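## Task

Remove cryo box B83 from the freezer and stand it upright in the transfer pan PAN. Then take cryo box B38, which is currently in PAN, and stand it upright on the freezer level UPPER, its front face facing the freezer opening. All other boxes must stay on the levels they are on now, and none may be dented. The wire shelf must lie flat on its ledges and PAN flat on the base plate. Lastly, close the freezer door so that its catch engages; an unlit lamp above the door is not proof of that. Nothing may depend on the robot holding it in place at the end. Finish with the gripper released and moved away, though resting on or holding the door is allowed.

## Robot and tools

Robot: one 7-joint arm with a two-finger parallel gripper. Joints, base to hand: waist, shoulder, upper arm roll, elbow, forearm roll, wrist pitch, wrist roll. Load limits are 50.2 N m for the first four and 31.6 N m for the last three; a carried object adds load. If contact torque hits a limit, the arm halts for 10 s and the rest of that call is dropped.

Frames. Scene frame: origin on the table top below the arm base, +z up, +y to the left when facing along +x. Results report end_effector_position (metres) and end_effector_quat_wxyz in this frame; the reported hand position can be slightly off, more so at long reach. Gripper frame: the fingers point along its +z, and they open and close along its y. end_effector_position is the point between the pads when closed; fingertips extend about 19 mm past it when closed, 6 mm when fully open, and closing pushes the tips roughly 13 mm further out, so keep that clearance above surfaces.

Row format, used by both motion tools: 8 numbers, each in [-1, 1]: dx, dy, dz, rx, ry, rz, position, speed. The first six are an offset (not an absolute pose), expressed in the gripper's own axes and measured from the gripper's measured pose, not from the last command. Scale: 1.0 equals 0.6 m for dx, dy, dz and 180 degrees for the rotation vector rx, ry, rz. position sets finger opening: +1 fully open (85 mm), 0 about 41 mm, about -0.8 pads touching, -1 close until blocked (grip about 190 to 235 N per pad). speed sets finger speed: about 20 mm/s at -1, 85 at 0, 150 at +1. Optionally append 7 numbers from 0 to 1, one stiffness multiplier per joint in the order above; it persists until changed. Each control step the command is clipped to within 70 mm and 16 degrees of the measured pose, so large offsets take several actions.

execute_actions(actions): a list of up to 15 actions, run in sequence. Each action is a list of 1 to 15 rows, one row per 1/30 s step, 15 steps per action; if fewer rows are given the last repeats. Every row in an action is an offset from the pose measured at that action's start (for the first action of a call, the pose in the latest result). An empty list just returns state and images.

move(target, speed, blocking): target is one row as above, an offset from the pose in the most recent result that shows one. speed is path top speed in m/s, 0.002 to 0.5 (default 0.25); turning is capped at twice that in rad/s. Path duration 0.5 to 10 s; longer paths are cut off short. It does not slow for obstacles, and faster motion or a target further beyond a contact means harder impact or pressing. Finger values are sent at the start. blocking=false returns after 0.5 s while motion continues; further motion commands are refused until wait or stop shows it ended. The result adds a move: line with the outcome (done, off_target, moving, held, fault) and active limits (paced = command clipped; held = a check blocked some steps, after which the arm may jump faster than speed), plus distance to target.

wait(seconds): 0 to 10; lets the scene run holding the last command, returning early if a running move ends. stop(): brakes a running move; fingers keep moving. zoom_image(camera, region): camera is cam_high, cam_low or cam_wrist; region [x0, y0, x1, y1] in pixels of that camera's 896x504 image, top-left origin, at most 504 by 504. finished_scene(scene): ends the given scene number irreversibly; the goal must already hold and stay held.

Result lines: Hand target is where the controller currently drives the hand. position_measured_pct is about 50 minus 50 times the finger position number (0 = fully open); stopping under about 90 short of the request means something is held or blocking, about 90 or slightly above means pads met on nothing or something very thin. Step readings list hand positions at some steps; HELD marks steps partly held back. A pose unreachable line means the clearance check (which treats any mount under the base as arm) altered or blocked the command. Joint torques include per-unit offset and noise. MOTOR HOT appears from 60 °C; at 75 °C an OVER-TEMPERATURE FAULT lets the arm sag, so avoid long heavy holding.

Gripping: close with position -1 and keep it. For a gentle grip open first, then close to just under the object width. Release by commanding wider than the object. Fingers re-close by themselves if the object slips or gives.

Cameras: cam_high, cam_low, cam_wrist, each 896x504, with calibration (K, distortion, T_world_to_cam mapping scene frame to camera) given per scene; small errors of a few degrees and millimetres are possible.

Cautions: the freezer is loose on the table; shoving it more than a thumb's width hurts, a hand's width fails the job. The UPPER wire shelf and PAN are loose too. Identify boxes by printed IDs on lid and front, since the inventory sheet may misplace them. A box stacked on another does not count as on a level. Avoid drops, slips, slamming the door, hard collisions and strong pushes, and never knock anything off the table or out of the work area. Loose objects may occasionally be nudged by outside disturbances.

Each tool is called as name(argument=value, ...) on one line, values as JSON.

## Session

execute_actions(actions=[])

Scene clock: 0.00 s.
end_effector_position=(+0.4756, -0.2079, +0.1770) position_measured_pct=0.0 end_effector_quat_wxyz=(-0.590, +0.736, -0.030, +0.331)
Joint positions: [ 1.274  1.335 -0.456  1.328 -0.915  1.553 -0.043]
Joint velocities: [ 0.    -0.    -0.    -0.     0.001  0.     0.001]
Joint torques (N m, as the joint torque sensors report them, + toward a larger angle): no reading
Motor temperatures (°C, as the motors report them): [35 39 32 34 37 39 44]
Hand target: +0.476, -0.208, +0.177; -0.590, +0.736, -0.030, +0.331
Joint stiffness scale: [1. 1. 1. 1. 1. 1. 1.]
camera_calibration (this result's frames):
cam_wrist: T_world_to_cam=[[0.362593, -0.357435, -0.860678, -0.105222], [-0.756722, 0.42613, -0.495767, 0.596971], [0.543965, 0.831055, -0.115967, 0.0851996], [0, 0, 0, 1]] pos_world=[0.443548, -0.362803, 0.215276]

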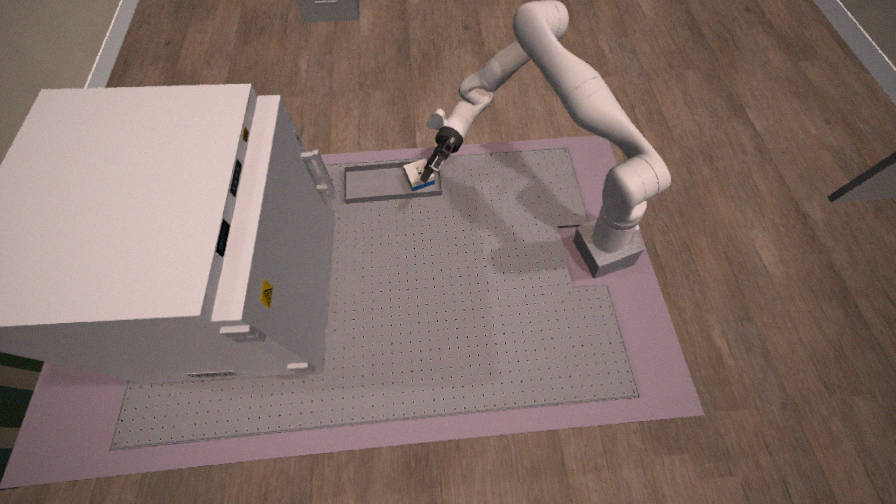

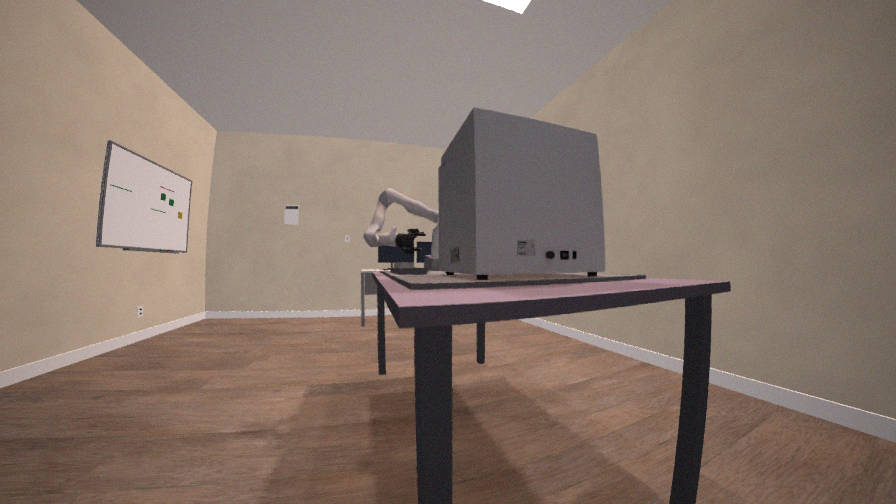

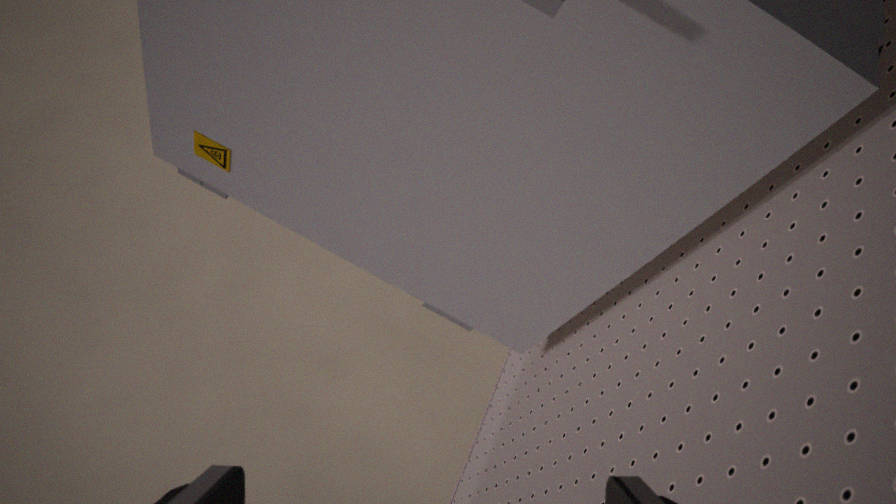

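move(target=[0.218,-0.11,0.161,-0.275,0.199,-0.304,1,0])

Scene clock: 3.60 s.
end_effector_position=(+0.6053, -0.1626, +0.2885) position_measured_pct=0.0 end_effector_quat_wxyz=(-0.003, +0.706, +0.001, +0.708)
Joint positions: [ 1.184  1.14  -0.841  2.283 -2.488  1.371  2.161]
Joint velocities: [-0.007  0.001  0.     0.    -0.     0.003 -0.002]
Joint torques (N m, as the joint torque sensors report them, + toward a larger angle): [  3.18 -15.62  -5.71   0.17   1.83   2.43  -0.33]
Motor temperatures (°C, as the motors report them): [35 39 32 34 37 39 44]
Hand target: +0.605, -0.162, +0.288; -0.002, +0.706, -0.001, +0.708
Off the commanded pose: 0.002 m, 0 deg.
Joint stiffness scale: [1. 1. 1. 1. 1. 1. 1.]
move: done
camera_calibration (this result's frames):
cam_wrist: T_world_to_cam=[[-0.034658, -0.998314, 0.0465709, -0.1656], [0.0103492, -0.046955, -0.998843, 0.335023], [0.999346, -0.0341359, 0.0119591, -0.46331], [0, 0, 0, 1]] pos_world=[0.4538, -0.165406, 0.347888]

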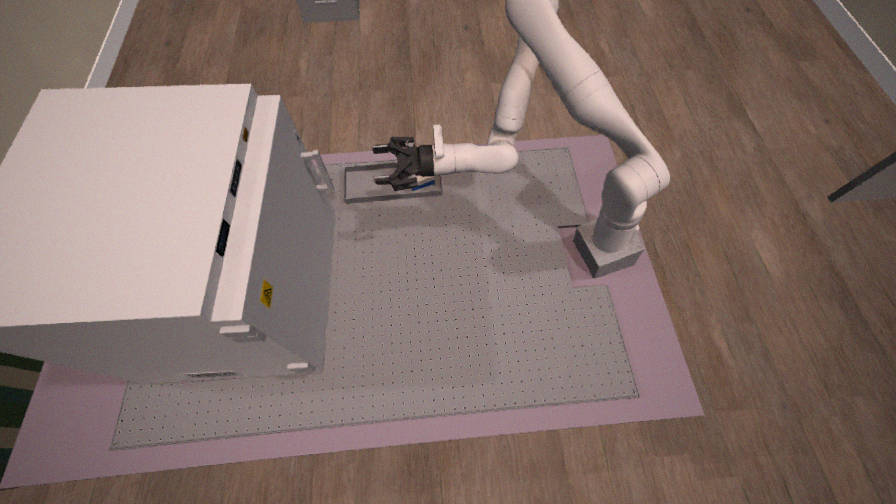

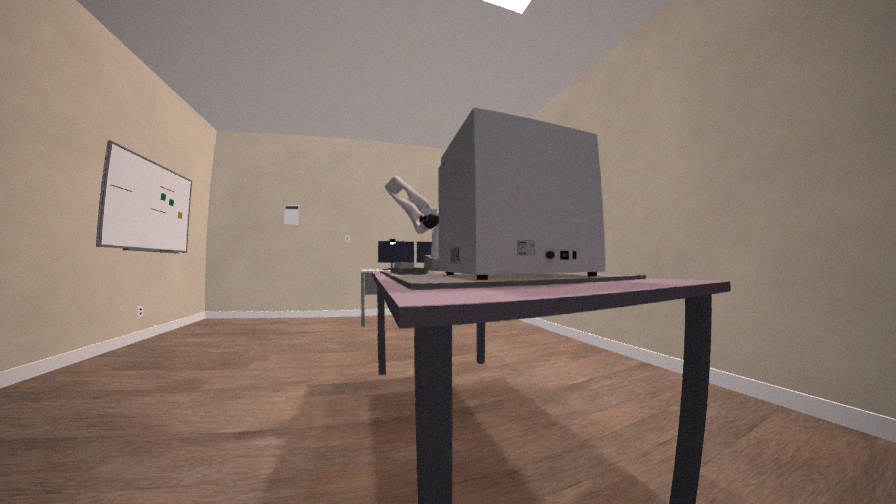

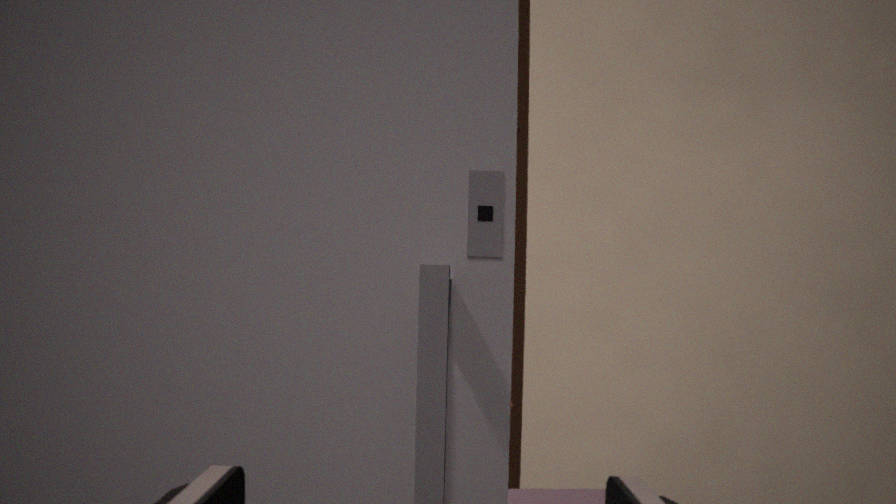

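Centre now ≈425. Handle x≈.72.

move(target=[0,0.003,0.19,0,0,0,1,0], speed=0.12)

move(target=[0,0,0,0,0,0,-1,0])

move(target=[0,-0.06,-0.185,-0.06,0,0,-1,0], speed=0.06)

move(target=[0,0,0,0,0,0,0.3,1])

move(target=[0,0,-0.06,0,0,0,0.3,1])

Scene clock: 5.20 s.
end_effector_position=(+0.7173, -0.1652, +0.2889) position_measured_pct=0.0 end_effector_quat_wxyz=(+0.001, +0.705, +0.005, +0.709)
Joint positions: [ 1.037  1.12  -0.899  1.977 -2.612  1.167  2.087]
Joint velocities: [-0.005 -0.001 -0.    -0.001  0.    -0.    -0.002]
Joint torques (N m, as the joint torque sensors report them, + toward a larger angle): [  3.04 -18.48  -6.47  -2.37   1.68   2.3   -0.07]
Motor temperatures (°C, as the motors report them): [35 39 32 34 37 39 44]
Hand target: +0.719, -0.164, +0.289; -0.003, +0.706, +0.001, +0.708
Off the commanded pose: 0.002 m, 1 deg.
Joint stiffness scale: [1. 1. 1. 1. 1. 1. 1.]
move: done
camera_calibration (this result's frames):
cam_wrist: T_world_to_cam=[[-0.0347732, -0.997801, 0.0564185, -0.166953], [0.0127994, -0.0568926, -0.998298, 0.330553], [0.999313, -0.0339919, 0.0147496, -0.576081], [0, 0, 0, 1]] pos_world=[0.565649, -0.167362, 0.347906]

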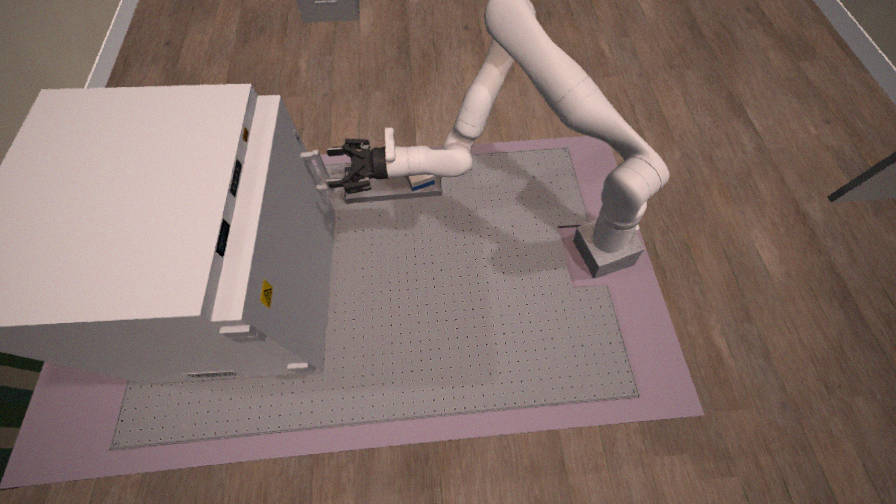

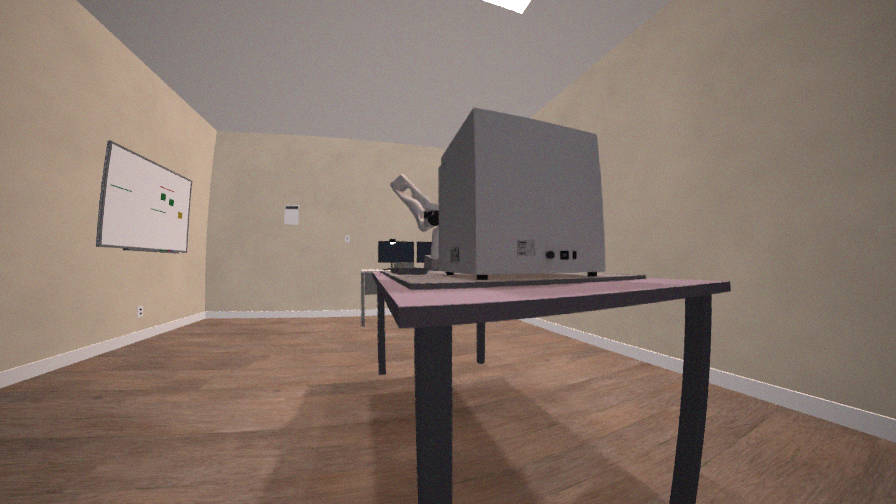

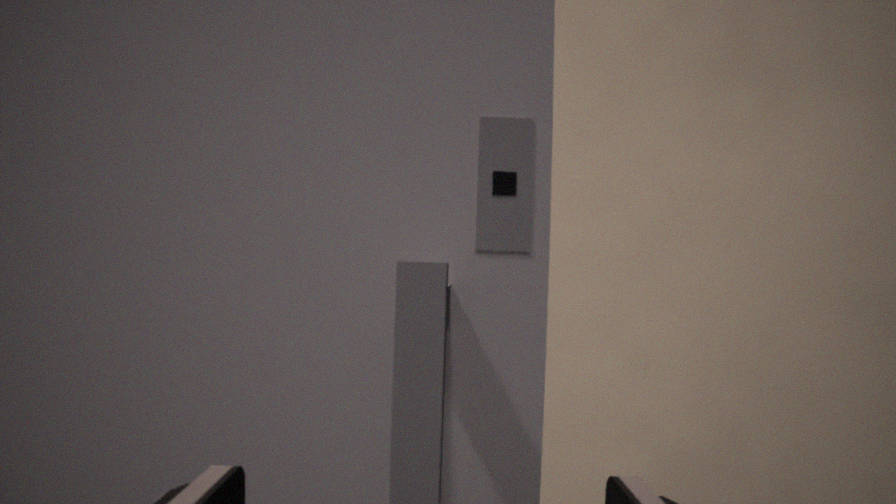

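Scene clock: 6.43 s.
end_effector_position=(+0.7170, -0.1629, +0.2885) position_measured_pct=82.5 end_effector_quat_wxyz=(-0.001, +0.706, +0.006, +0.709)
Joint positions: [ 1.035  1.12  -0.899  1.98  -2.611  1.167  2.087]
Joint velocities: [ 0.     0.    -0.     0.001  0.001 -0.    -0.   ]
Joint torques (N m, as the joint torque sensors report them, + toward a larger angle): [  2.71 -16.44  -4.7   -5.43  -0.03   1.09  -0.04]
Motor temperatures (°C, as the motors report them): [35 39 32 34 37 39 44]
Hand target: +0.717, -0.165, +0.289; +0.001, +0.705, +0.005, +0.709
Off the commanded pose: 0.002 m, 0 deg.
Joint stiffness scale: [1. 1. 1. 1. 1. 1. 1.]
move: done
camera_calibration (this result's frames):
cam_wrist: T_world_to_cam=[[-0.030668, -0.997978, 0.0556659, -0.167429], [0.0122502, -0.0560632, -0.998352, 0.330883], [0.999455, -0.0299355, 0.0139448, -0.574944], [0, 0, 0, 1]] pos_world=[0.565442, -0.165752, 0.347675]

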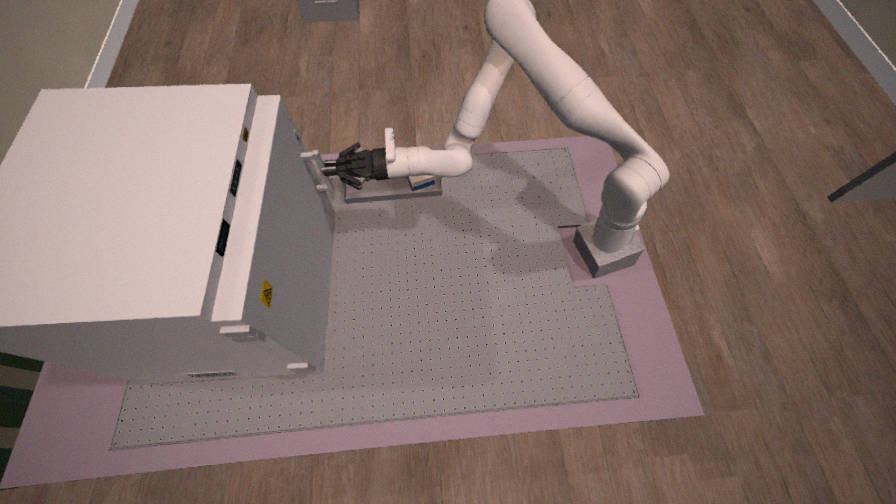

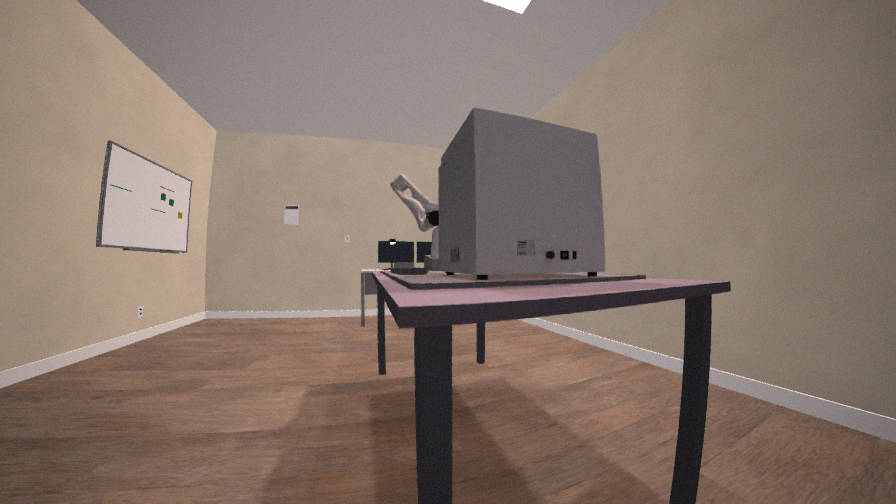

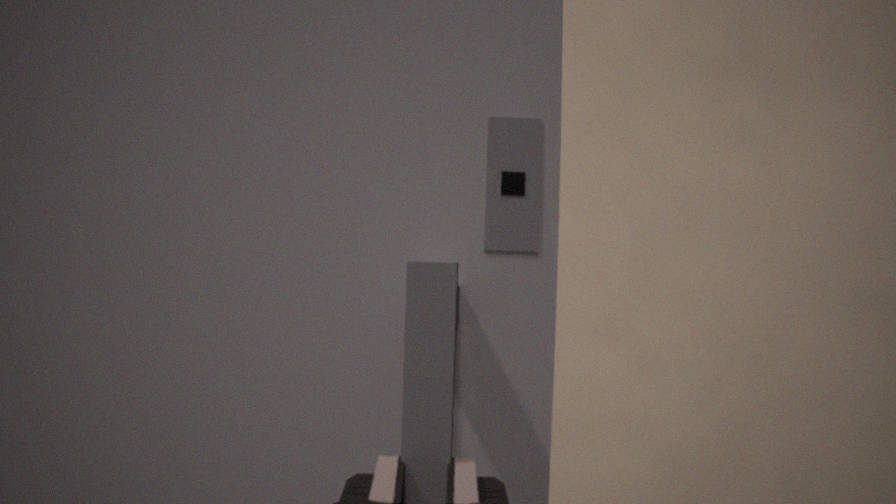

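Scene clock: 8.70 s.
end_effector_position=(+0.6076, -0.1259, +0.2886) position_measured_pct=82.5 end_effector_quat_wxyz=(+0.061, +0.701, -0.059, +0.708)
Joint positions: [ 0.932  1.179 -0.905  2.392 -2.826  1.747  2.345]
Joint velocities: [-0.011  0.002 -0.     0.002 -0.01   0.018 -0.   ]
Joint torques (N m, as the joint torque sensors report them, + toward a larger angle): [  4.05 -17.01  -4.99   0.86   2.32   2.96  -0.23]
Motor temperatures (°C, as the motors report them): [35 39 32 34 37 39 44]
Hand target: +0.606, -0.127, +0.288; +0.065, +0.702, -0.061, +0.707
Off the commanded pose: 0.003 m, 1 deg.
Joint stiffness scale: [1. 1. 1. 1. 1. 1. 1.]
move: done
camera_calibration (this result's frames):
cam_wrist: T_world_to_cam=[[-0.209115, -0.976569, 0.0508393, -0.0213571], [0.00730675, -0.0535477, -0.998539, 0.337756], [0.977864, -0.208438, 0.0183332, -0.475106], [0, 0, 0, 1]] pos_world=[0.457655, -0.101801, 0.347058]

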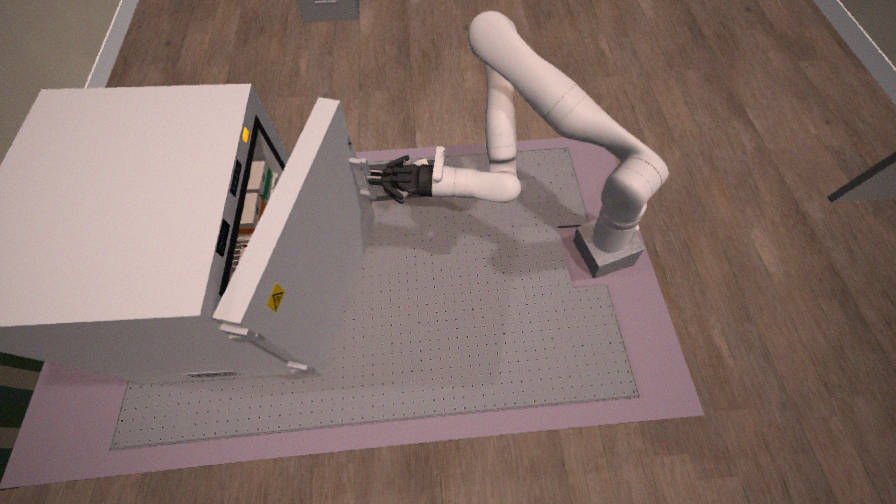

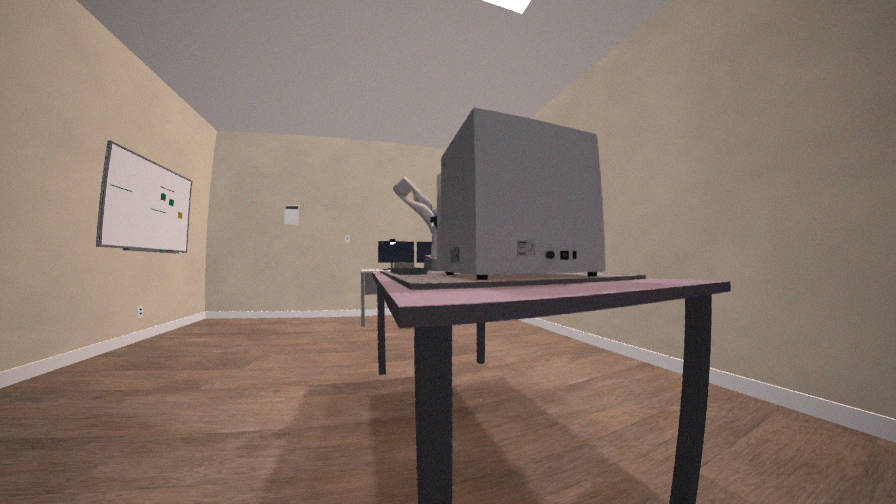

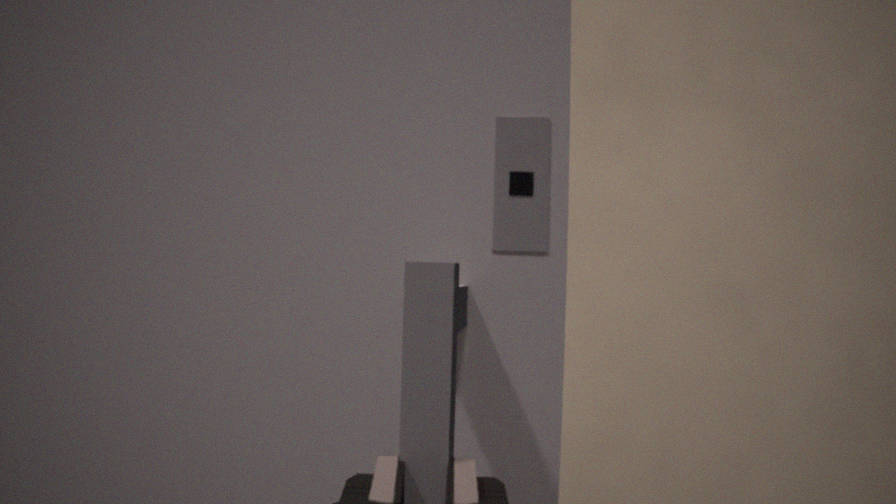

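Scene clock: 9.40 s.
end_effector_position=(+0.6076, -0.1259, +0.2886) position_measured_pct=34.9 end_effector_quat_wxyz=(+0.061, +0.701, -0.059, +0.708)
Joint positions: [ 0.931  1.18  -0.905  2.392 -2.826  1.747  2.345]
Joint velocities: [-0.    -0.001  0.     0.     0.001  0.001  0.   ]
Joint torques (N m, as the joint torque sensors report them, + toward a larger angle): [  2.63 -16.02  -5.22   0.74   2.3    1.83  -0.21]
Motor temperatures (°C, as the motors report them): [35 39 32 34 37 39 44]
Hand target: +0.608, -0.126, +0.289; +0.061, +0.701, -0.059, +0.708
Off the commanded pose: 0.000 m, 0 deg.
Joint stiffness scale: [1. 1. 1. 1. 1. 1. 1.]
move: done
camera_calibration (this result's frames):
cam_wrist: T_world_to_cam=[[-0.209114, -0.976571, 0.0508, -0.021287], [0.00733328, -0.0535131, -0.99854, 0.337744], [0.977864, -0.208436, 0.0183518, -0.475111], [0, 0, 0, 1]] pos_world=[0.457665, -0.101745, 0.347052]

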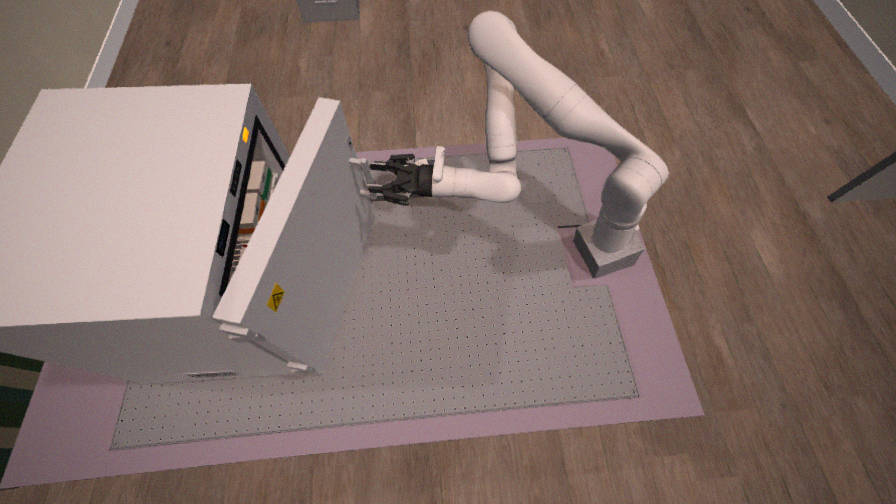

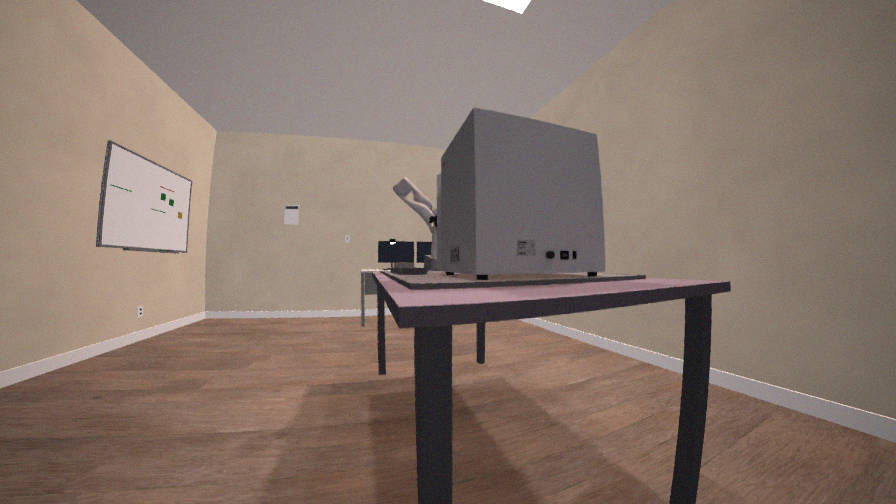

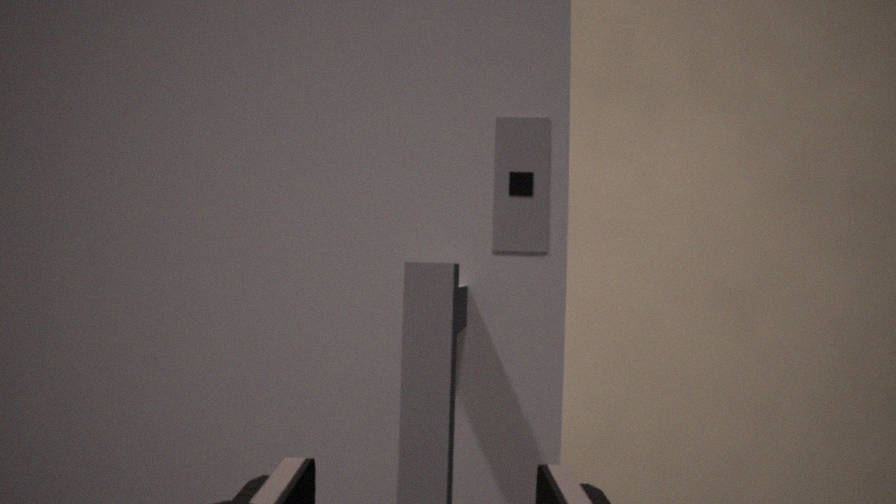

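Scene clock: 10.23 s.
end_effector_position=(+0.5735, -0.1207, +0.2888) position_measured_pct=34.9 end_effector_quat_wxyz=(+0.061, +0.702, -0.061, +0.707)
Joint positions: [ 0.926  1.218 -0.874  2.492 -2.778  1.869  2.387]
Joint velocities: [-0.004  0.003  0.002  0.002 -0.001  0.003  0.001]
Joint torques (N m, as the joint torque sensors report them, + toward a larger angle): [  2.85 -15.13  -4.81   2.2    2.32   1.57  -0.14]
Motor temperatures (°C, as the motors report them): [35 39 32 34 37 39 44]
Hand target: +0.572, -0.120, +0.288; +0.061, +0.701, -0.059, +0.708
Off the commanded pose: 0.002 m, 0 deg.
Joint stiffness scale: [1. 1. 1. 1. 1. 1. 1.]
move: done
camera_calibration (this result's frames):
cam_wrist: T_world_to_cam=[[-0.211559, -0.976239, 0.0469126, -0.0208185], [0.00701355, -0.0495143, -0.998749, 0.339208], [0.97734, -0.210965, 0.0173221, -0.440403], [0, 0, 0, 1]] pos_world=[0.42364, -0.096438, 0.347389]

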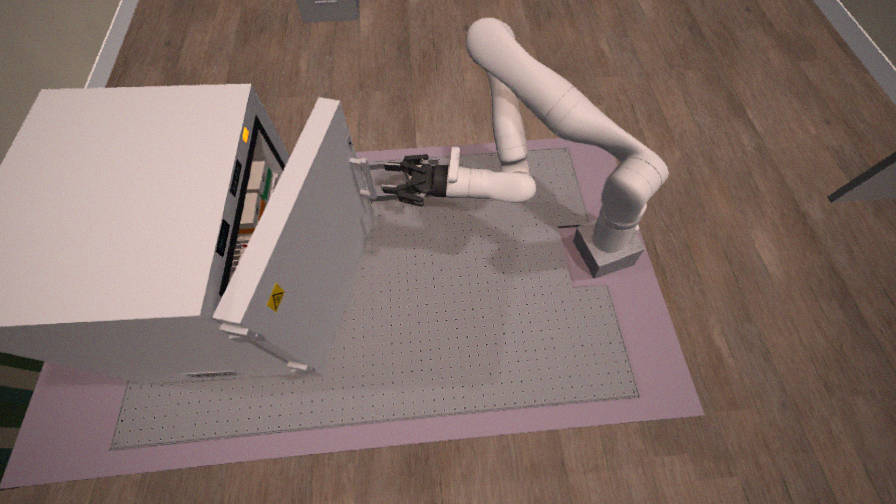

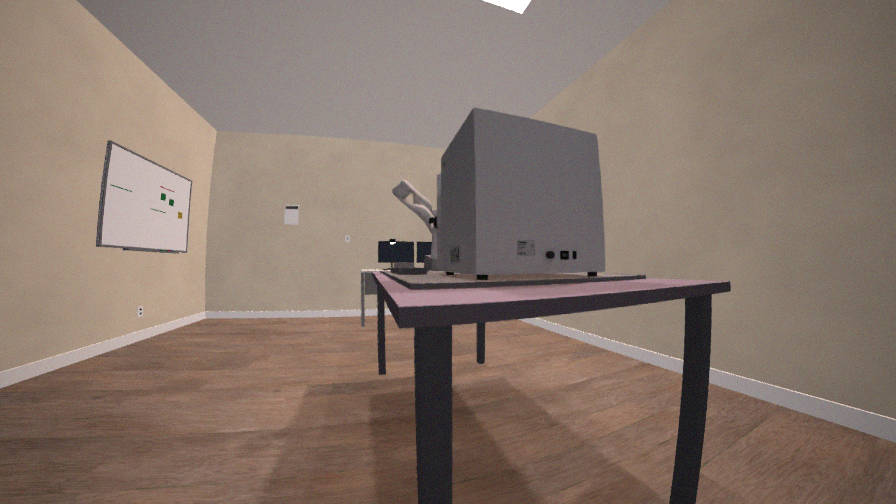

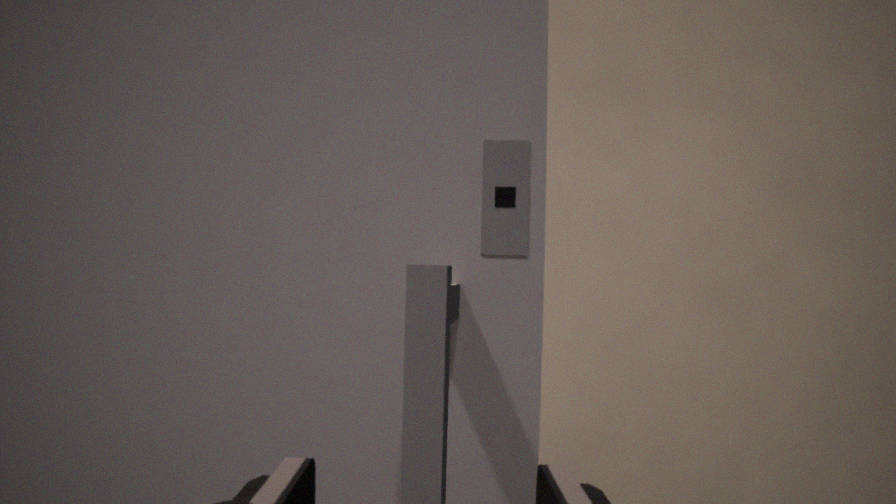

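move(target=[0,0.208,0.065,0.4,0,0,-1,1])

move(target=[0,0.19,0.1,0,0,0,-1,1])

move(target=[0,0,0.125,0,0,0,-1,1], speed=0.1)

move(target=[0,-0.31,0.03,0,0,0,-1,1], speed=0.1)

Scene clock: 13.57 s.
end_effector_position=(+0.5924, -0.2525, +0.2917) position_measured_pct=91.7 end_effector_quat_wxyz=(-0.356, +0.604, +0.365, +0.612)
Joint positions: [ 1.109  1.321 -0.498  0.834 -1.072  1.775  0.631]
Joint velocities: [-0.004  0.005  0.001 -0.002 -0.001  0.001  0.002]
Joint torques (N m, as the joint torque sensors report them, + toward a larger angle): [  4.83 -24.73  -4.    -5.96  -2.25   1.54  -0.24]
Motor temperatures (°C, as the motors report them): [35 39 32 34 37 39 44]
Hand target: +0.590, -0.251, +0.288; -0.361, +0.606, +0.366, +0.607
Off the commanded pose: 0.004 m, 1 deg.
Joint stiffness scale: [1. 1. 1. 1. 1. 1. 1.]
move: off_target
camera_calibration (this result's frames):
cam_wrist: T_world_to_cam=[[0.855957, -0.512965, 0.0648449, -0.666271], [0.0621966, -0.0223515, -0.997814, 0.309344], [0.513293, 0.858119, 0.0127727, 0.0594848], [0, 0, 0, 1]] pos_world=[0.520526, -0.385904, 0.351113]

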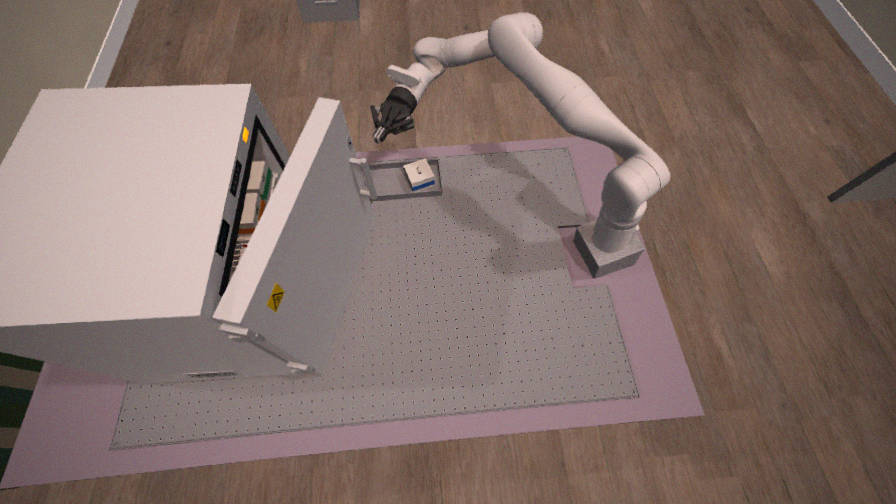

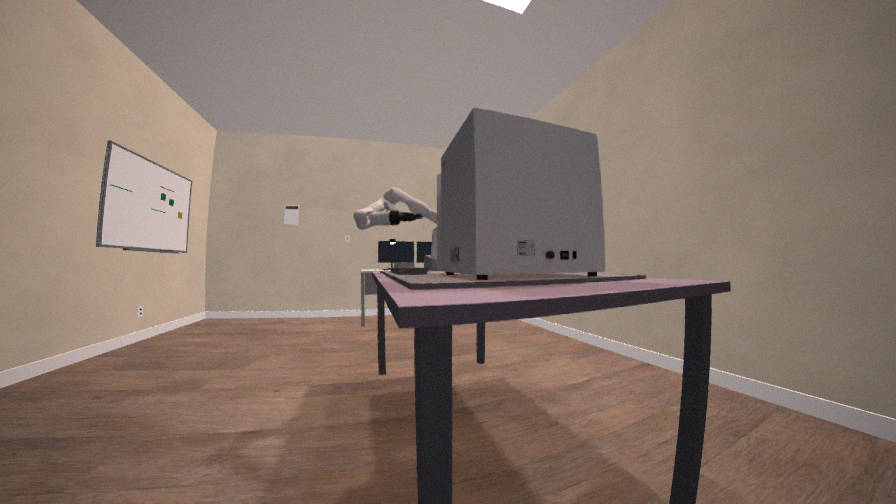

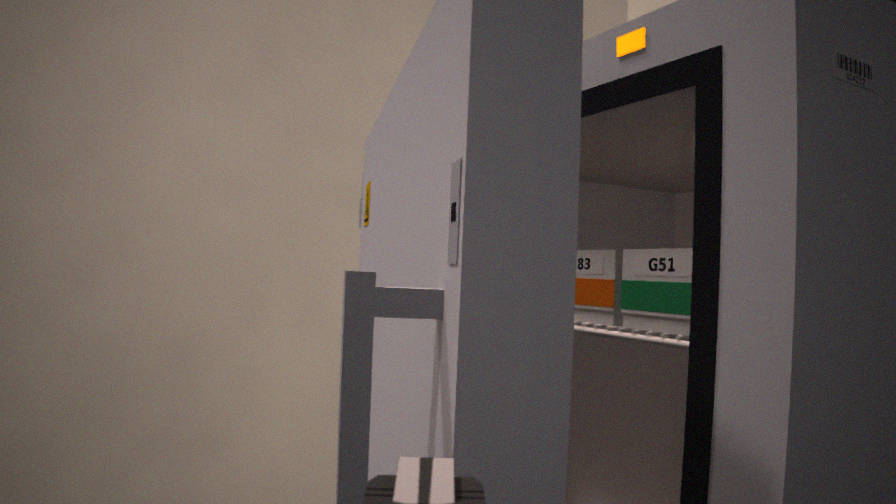

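Scene clock: 14.87 s.
end_effector_position=(+0.7213, -0.2549, +0.2926) position_measured_pct=91.7 end_effector_quat_wxyz=(-0.332, +0.621, +0.350, +0.618)
Joint positions: [ 0.831  1.574 -0.533  0.037 -1.16   1.778  0.169]
Joint velocities: [-0.002  0.003 -0.    -0.001  0.     0.     0.   ]
Joint torques (N m, as the joint torque sensors report them, + toward a larger angle): [  5.12 -27.8   -2.74  -7.69  -2.64   0.19  -0.12]
Motor temperatures (°C, as the motors report them): [35 39 32 34 37 39 44]
Hand target: +0.721, -0.253, +0.295; -0.336, +0.617, +0.348, +0.620
Off the commanded pose: 0.001 m, 4 deg.
Joint stiffness scale: [1. 1. 1. 1. 1. 1. 1.]
elbow stopped short: the move would have taken joint 4 (elbow) straighter than the controller allows; a more bent joint 4 avoids this.
move: off_target
camera_calibration (this result's frames):
cam_wrist: T_world_to_cam=[[0.821229, -0.566247, 0.0703344, -0.768089], [0.0539918, -0.0455966, -0.9975, 0.302096], [0.568039, 0.822973, -0.0068725, -0.0473452], [0, 0, 0, 1]] pos_world=[0.64136, -0.38219, 0.355038]

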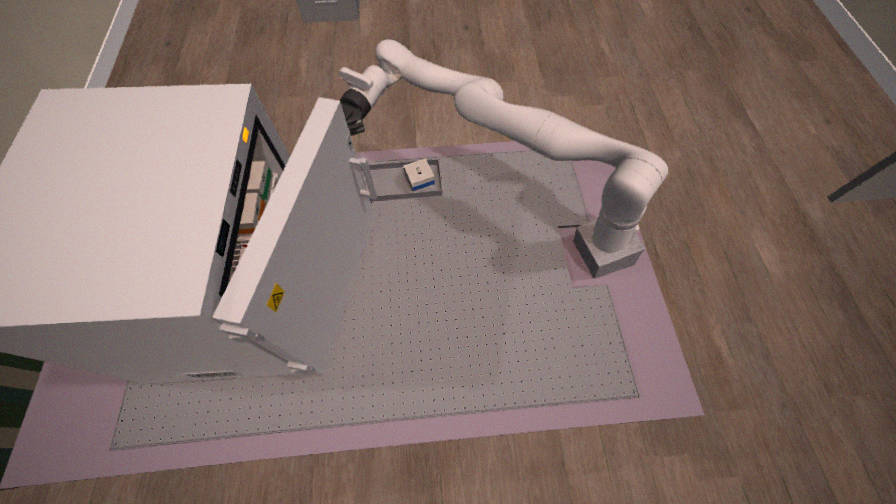

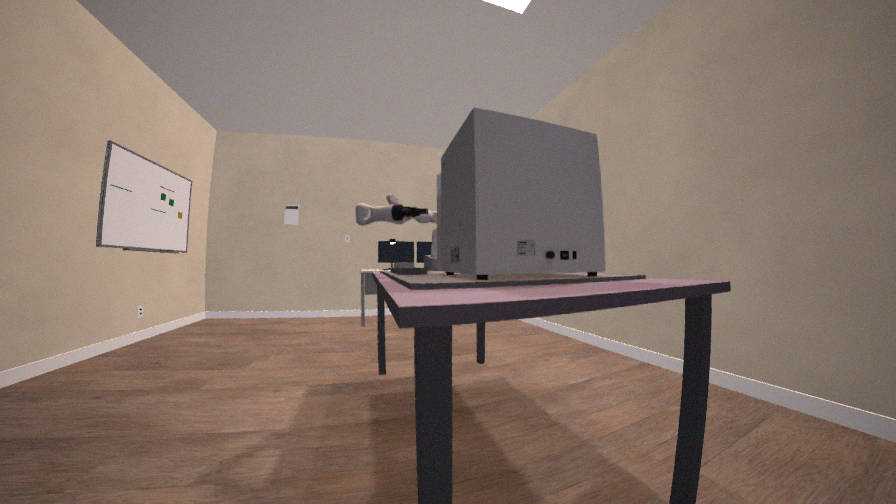

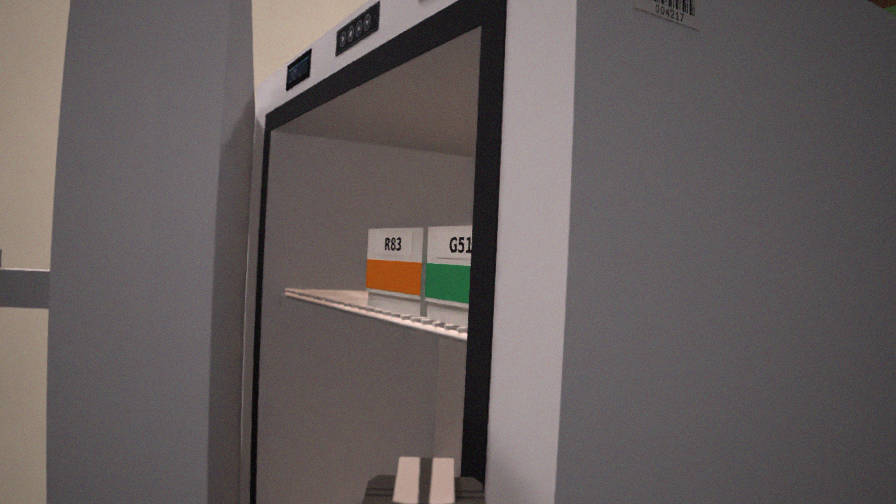

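Scene clock: 16.10 s.
end_effector_position=(+0.7597, -0.1925, +0.2914) position_measured_pct=91.7 end_effector_quat_wxyz=(-0.335, +0.620, +0.349, +0.618)
Joint positions: [ 0.809  1.433 -0.533  0.39  -1.159  1.602  0.351]
Joint velocities: [-0.    -0.006  0.     0.004  0.001 -0.002  0.001]
Joint torques (N m, as the joint torque sensors report them, + toward a larger angle): [  4.56 -26.83  -3.68  -7.13  -2.74   0.69  -0.27]
Motor temperatures (°C, as the motors report them): [35 40 32 34 37 39 44]
Hand target: +0.761, -0.192, +0.291; -0.332, +0.621, +0.351, +0.618
Off the commanded pose: 0.002 m, 0 deg.
Joint stiffness scale: [1. 1. 1. 1. 1. 1. 1.]
move: done
camera_calibration (this result's frames):
cam_wrist: T_world_to_cam=[[0.82282, -0.564618, 0.0646058, -0.763385], [0.0515578, -0.0390489, -0.997906, 0.304916], [0.565958, 0.824428, -0.00301972, -0.119794], [0, 0, 0, 1]] pos_world=[0.680206, -0.320353, 0.353235]

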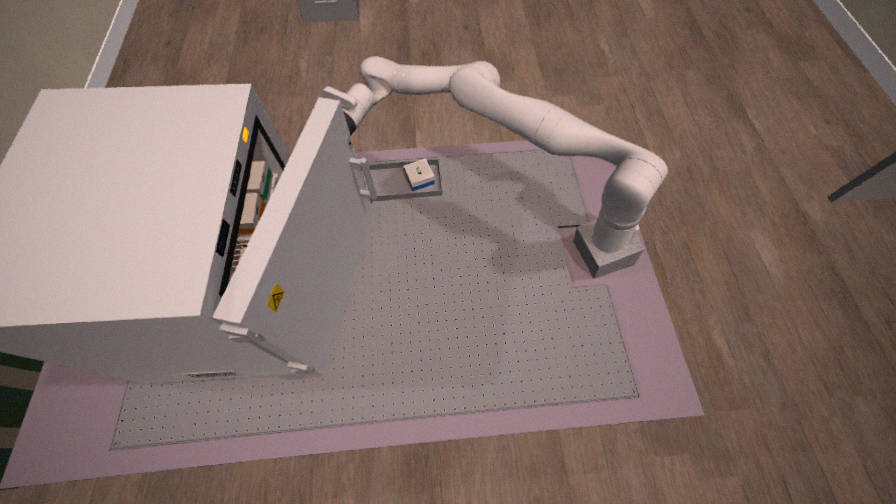

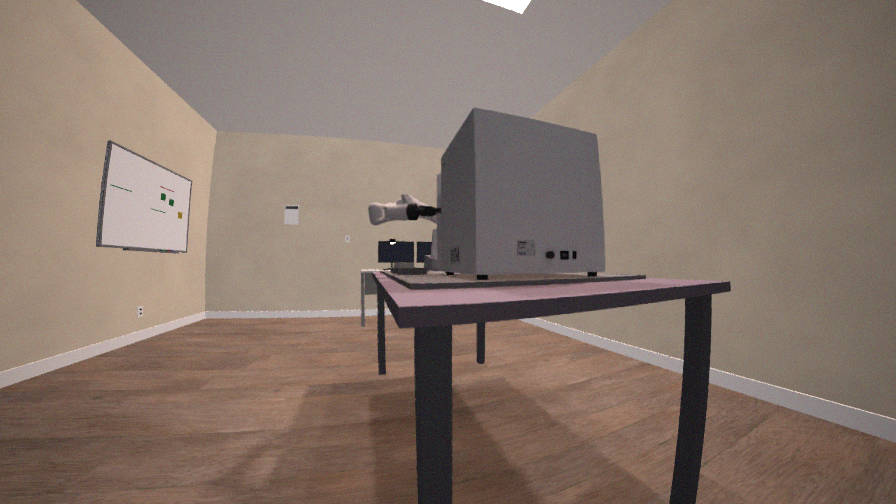

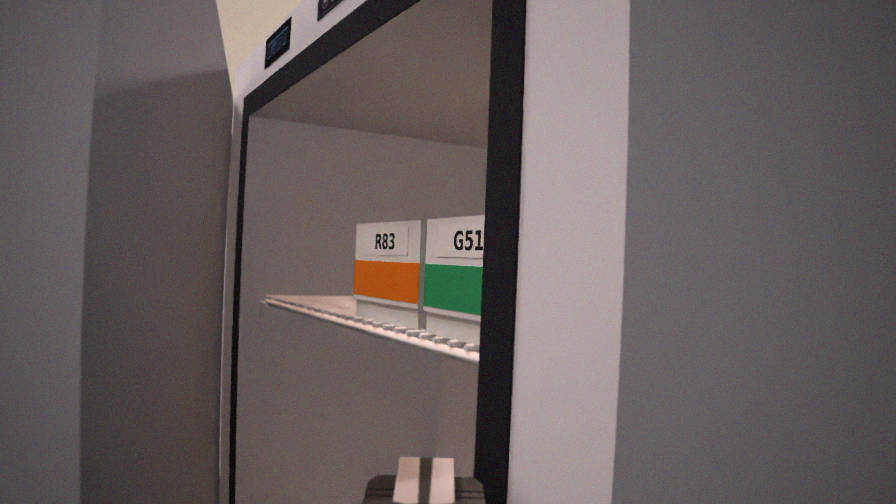

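Scene clock: 18.37 s.
end_effector_position=(+0.6096, -0.0779, +0.2859) position_measured_pct=91.7 end_effector_quat_wxyz=(-0.339, +0.620, +0.350, +0.615)
Joint positions: [ 1.046  1.096 -0.571  1.503 -1.218  1.372  1.018]
Joint velocities: [ 0.002 -0.009  0.     0.004 -0.002 -0.     0.003]
Joint torques (N m, as the joint torque sensors report them, + toward a larger angle): [  3.81 -20.63  -5.29  -3.25  -1.22   2.25  -0.23]
Motor temperatures (°C, as the motors report them): [35 40 32 34 37 39 44]
Hand target: +0.611, -0.079, +0.288; -0.335, +0.620, +0.349, +0.617
Off the commanded pose: 0.003 m, 1 deg.
Joint stiffness scale: [1. 1. 1. 1. 1. 1. 1.]
move: done
camera_calibration (this result's frames):
cam_wrist: T_world_to_cam=[[0.828354, -0.557117, 0.0587387, -0.57593], [0.0463933, -0.03627, -0.998265, 0.315017], [0.558281, 0.829641, -0.0041979, -0.123875], [0, 0, 0, 1]] pos_world=[0.531616, -0.206663, 0.347779]

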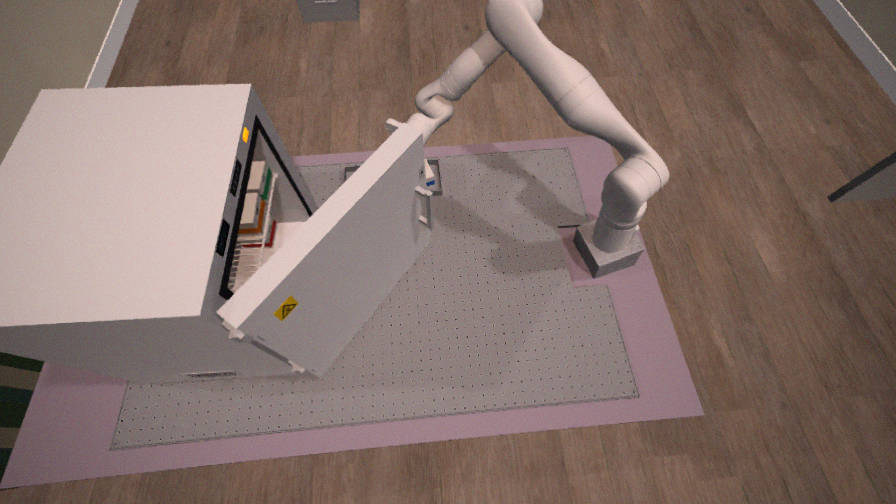

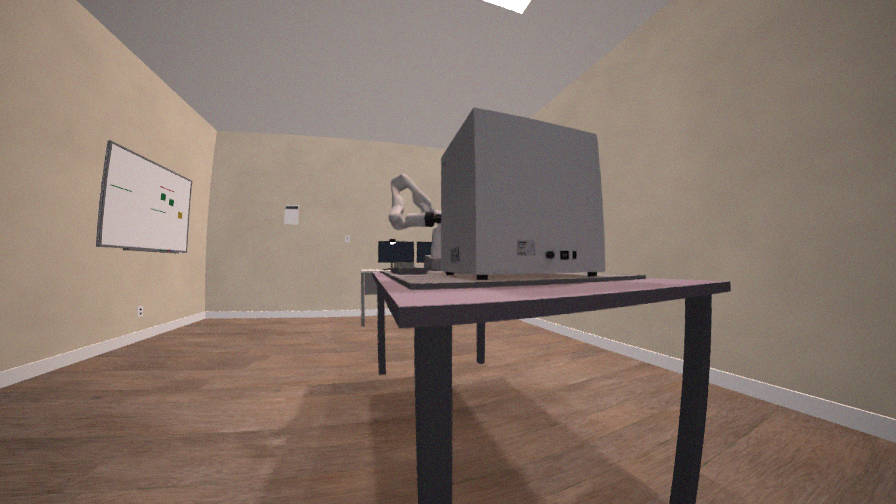

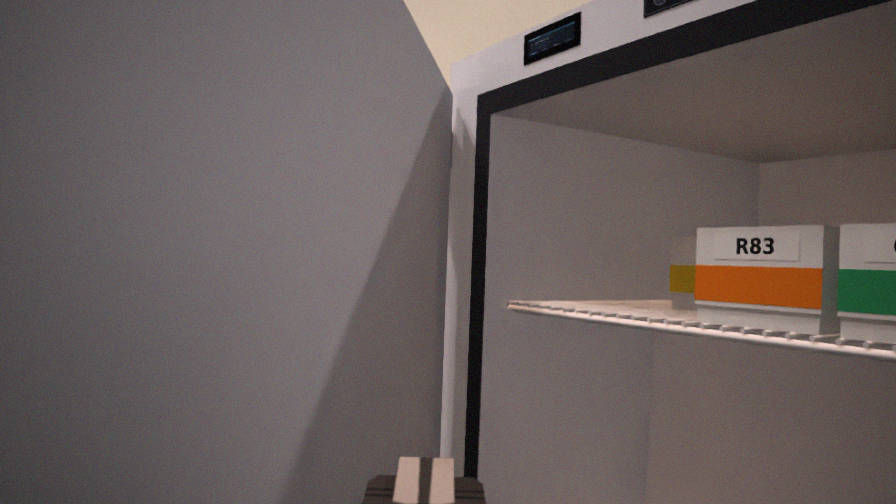

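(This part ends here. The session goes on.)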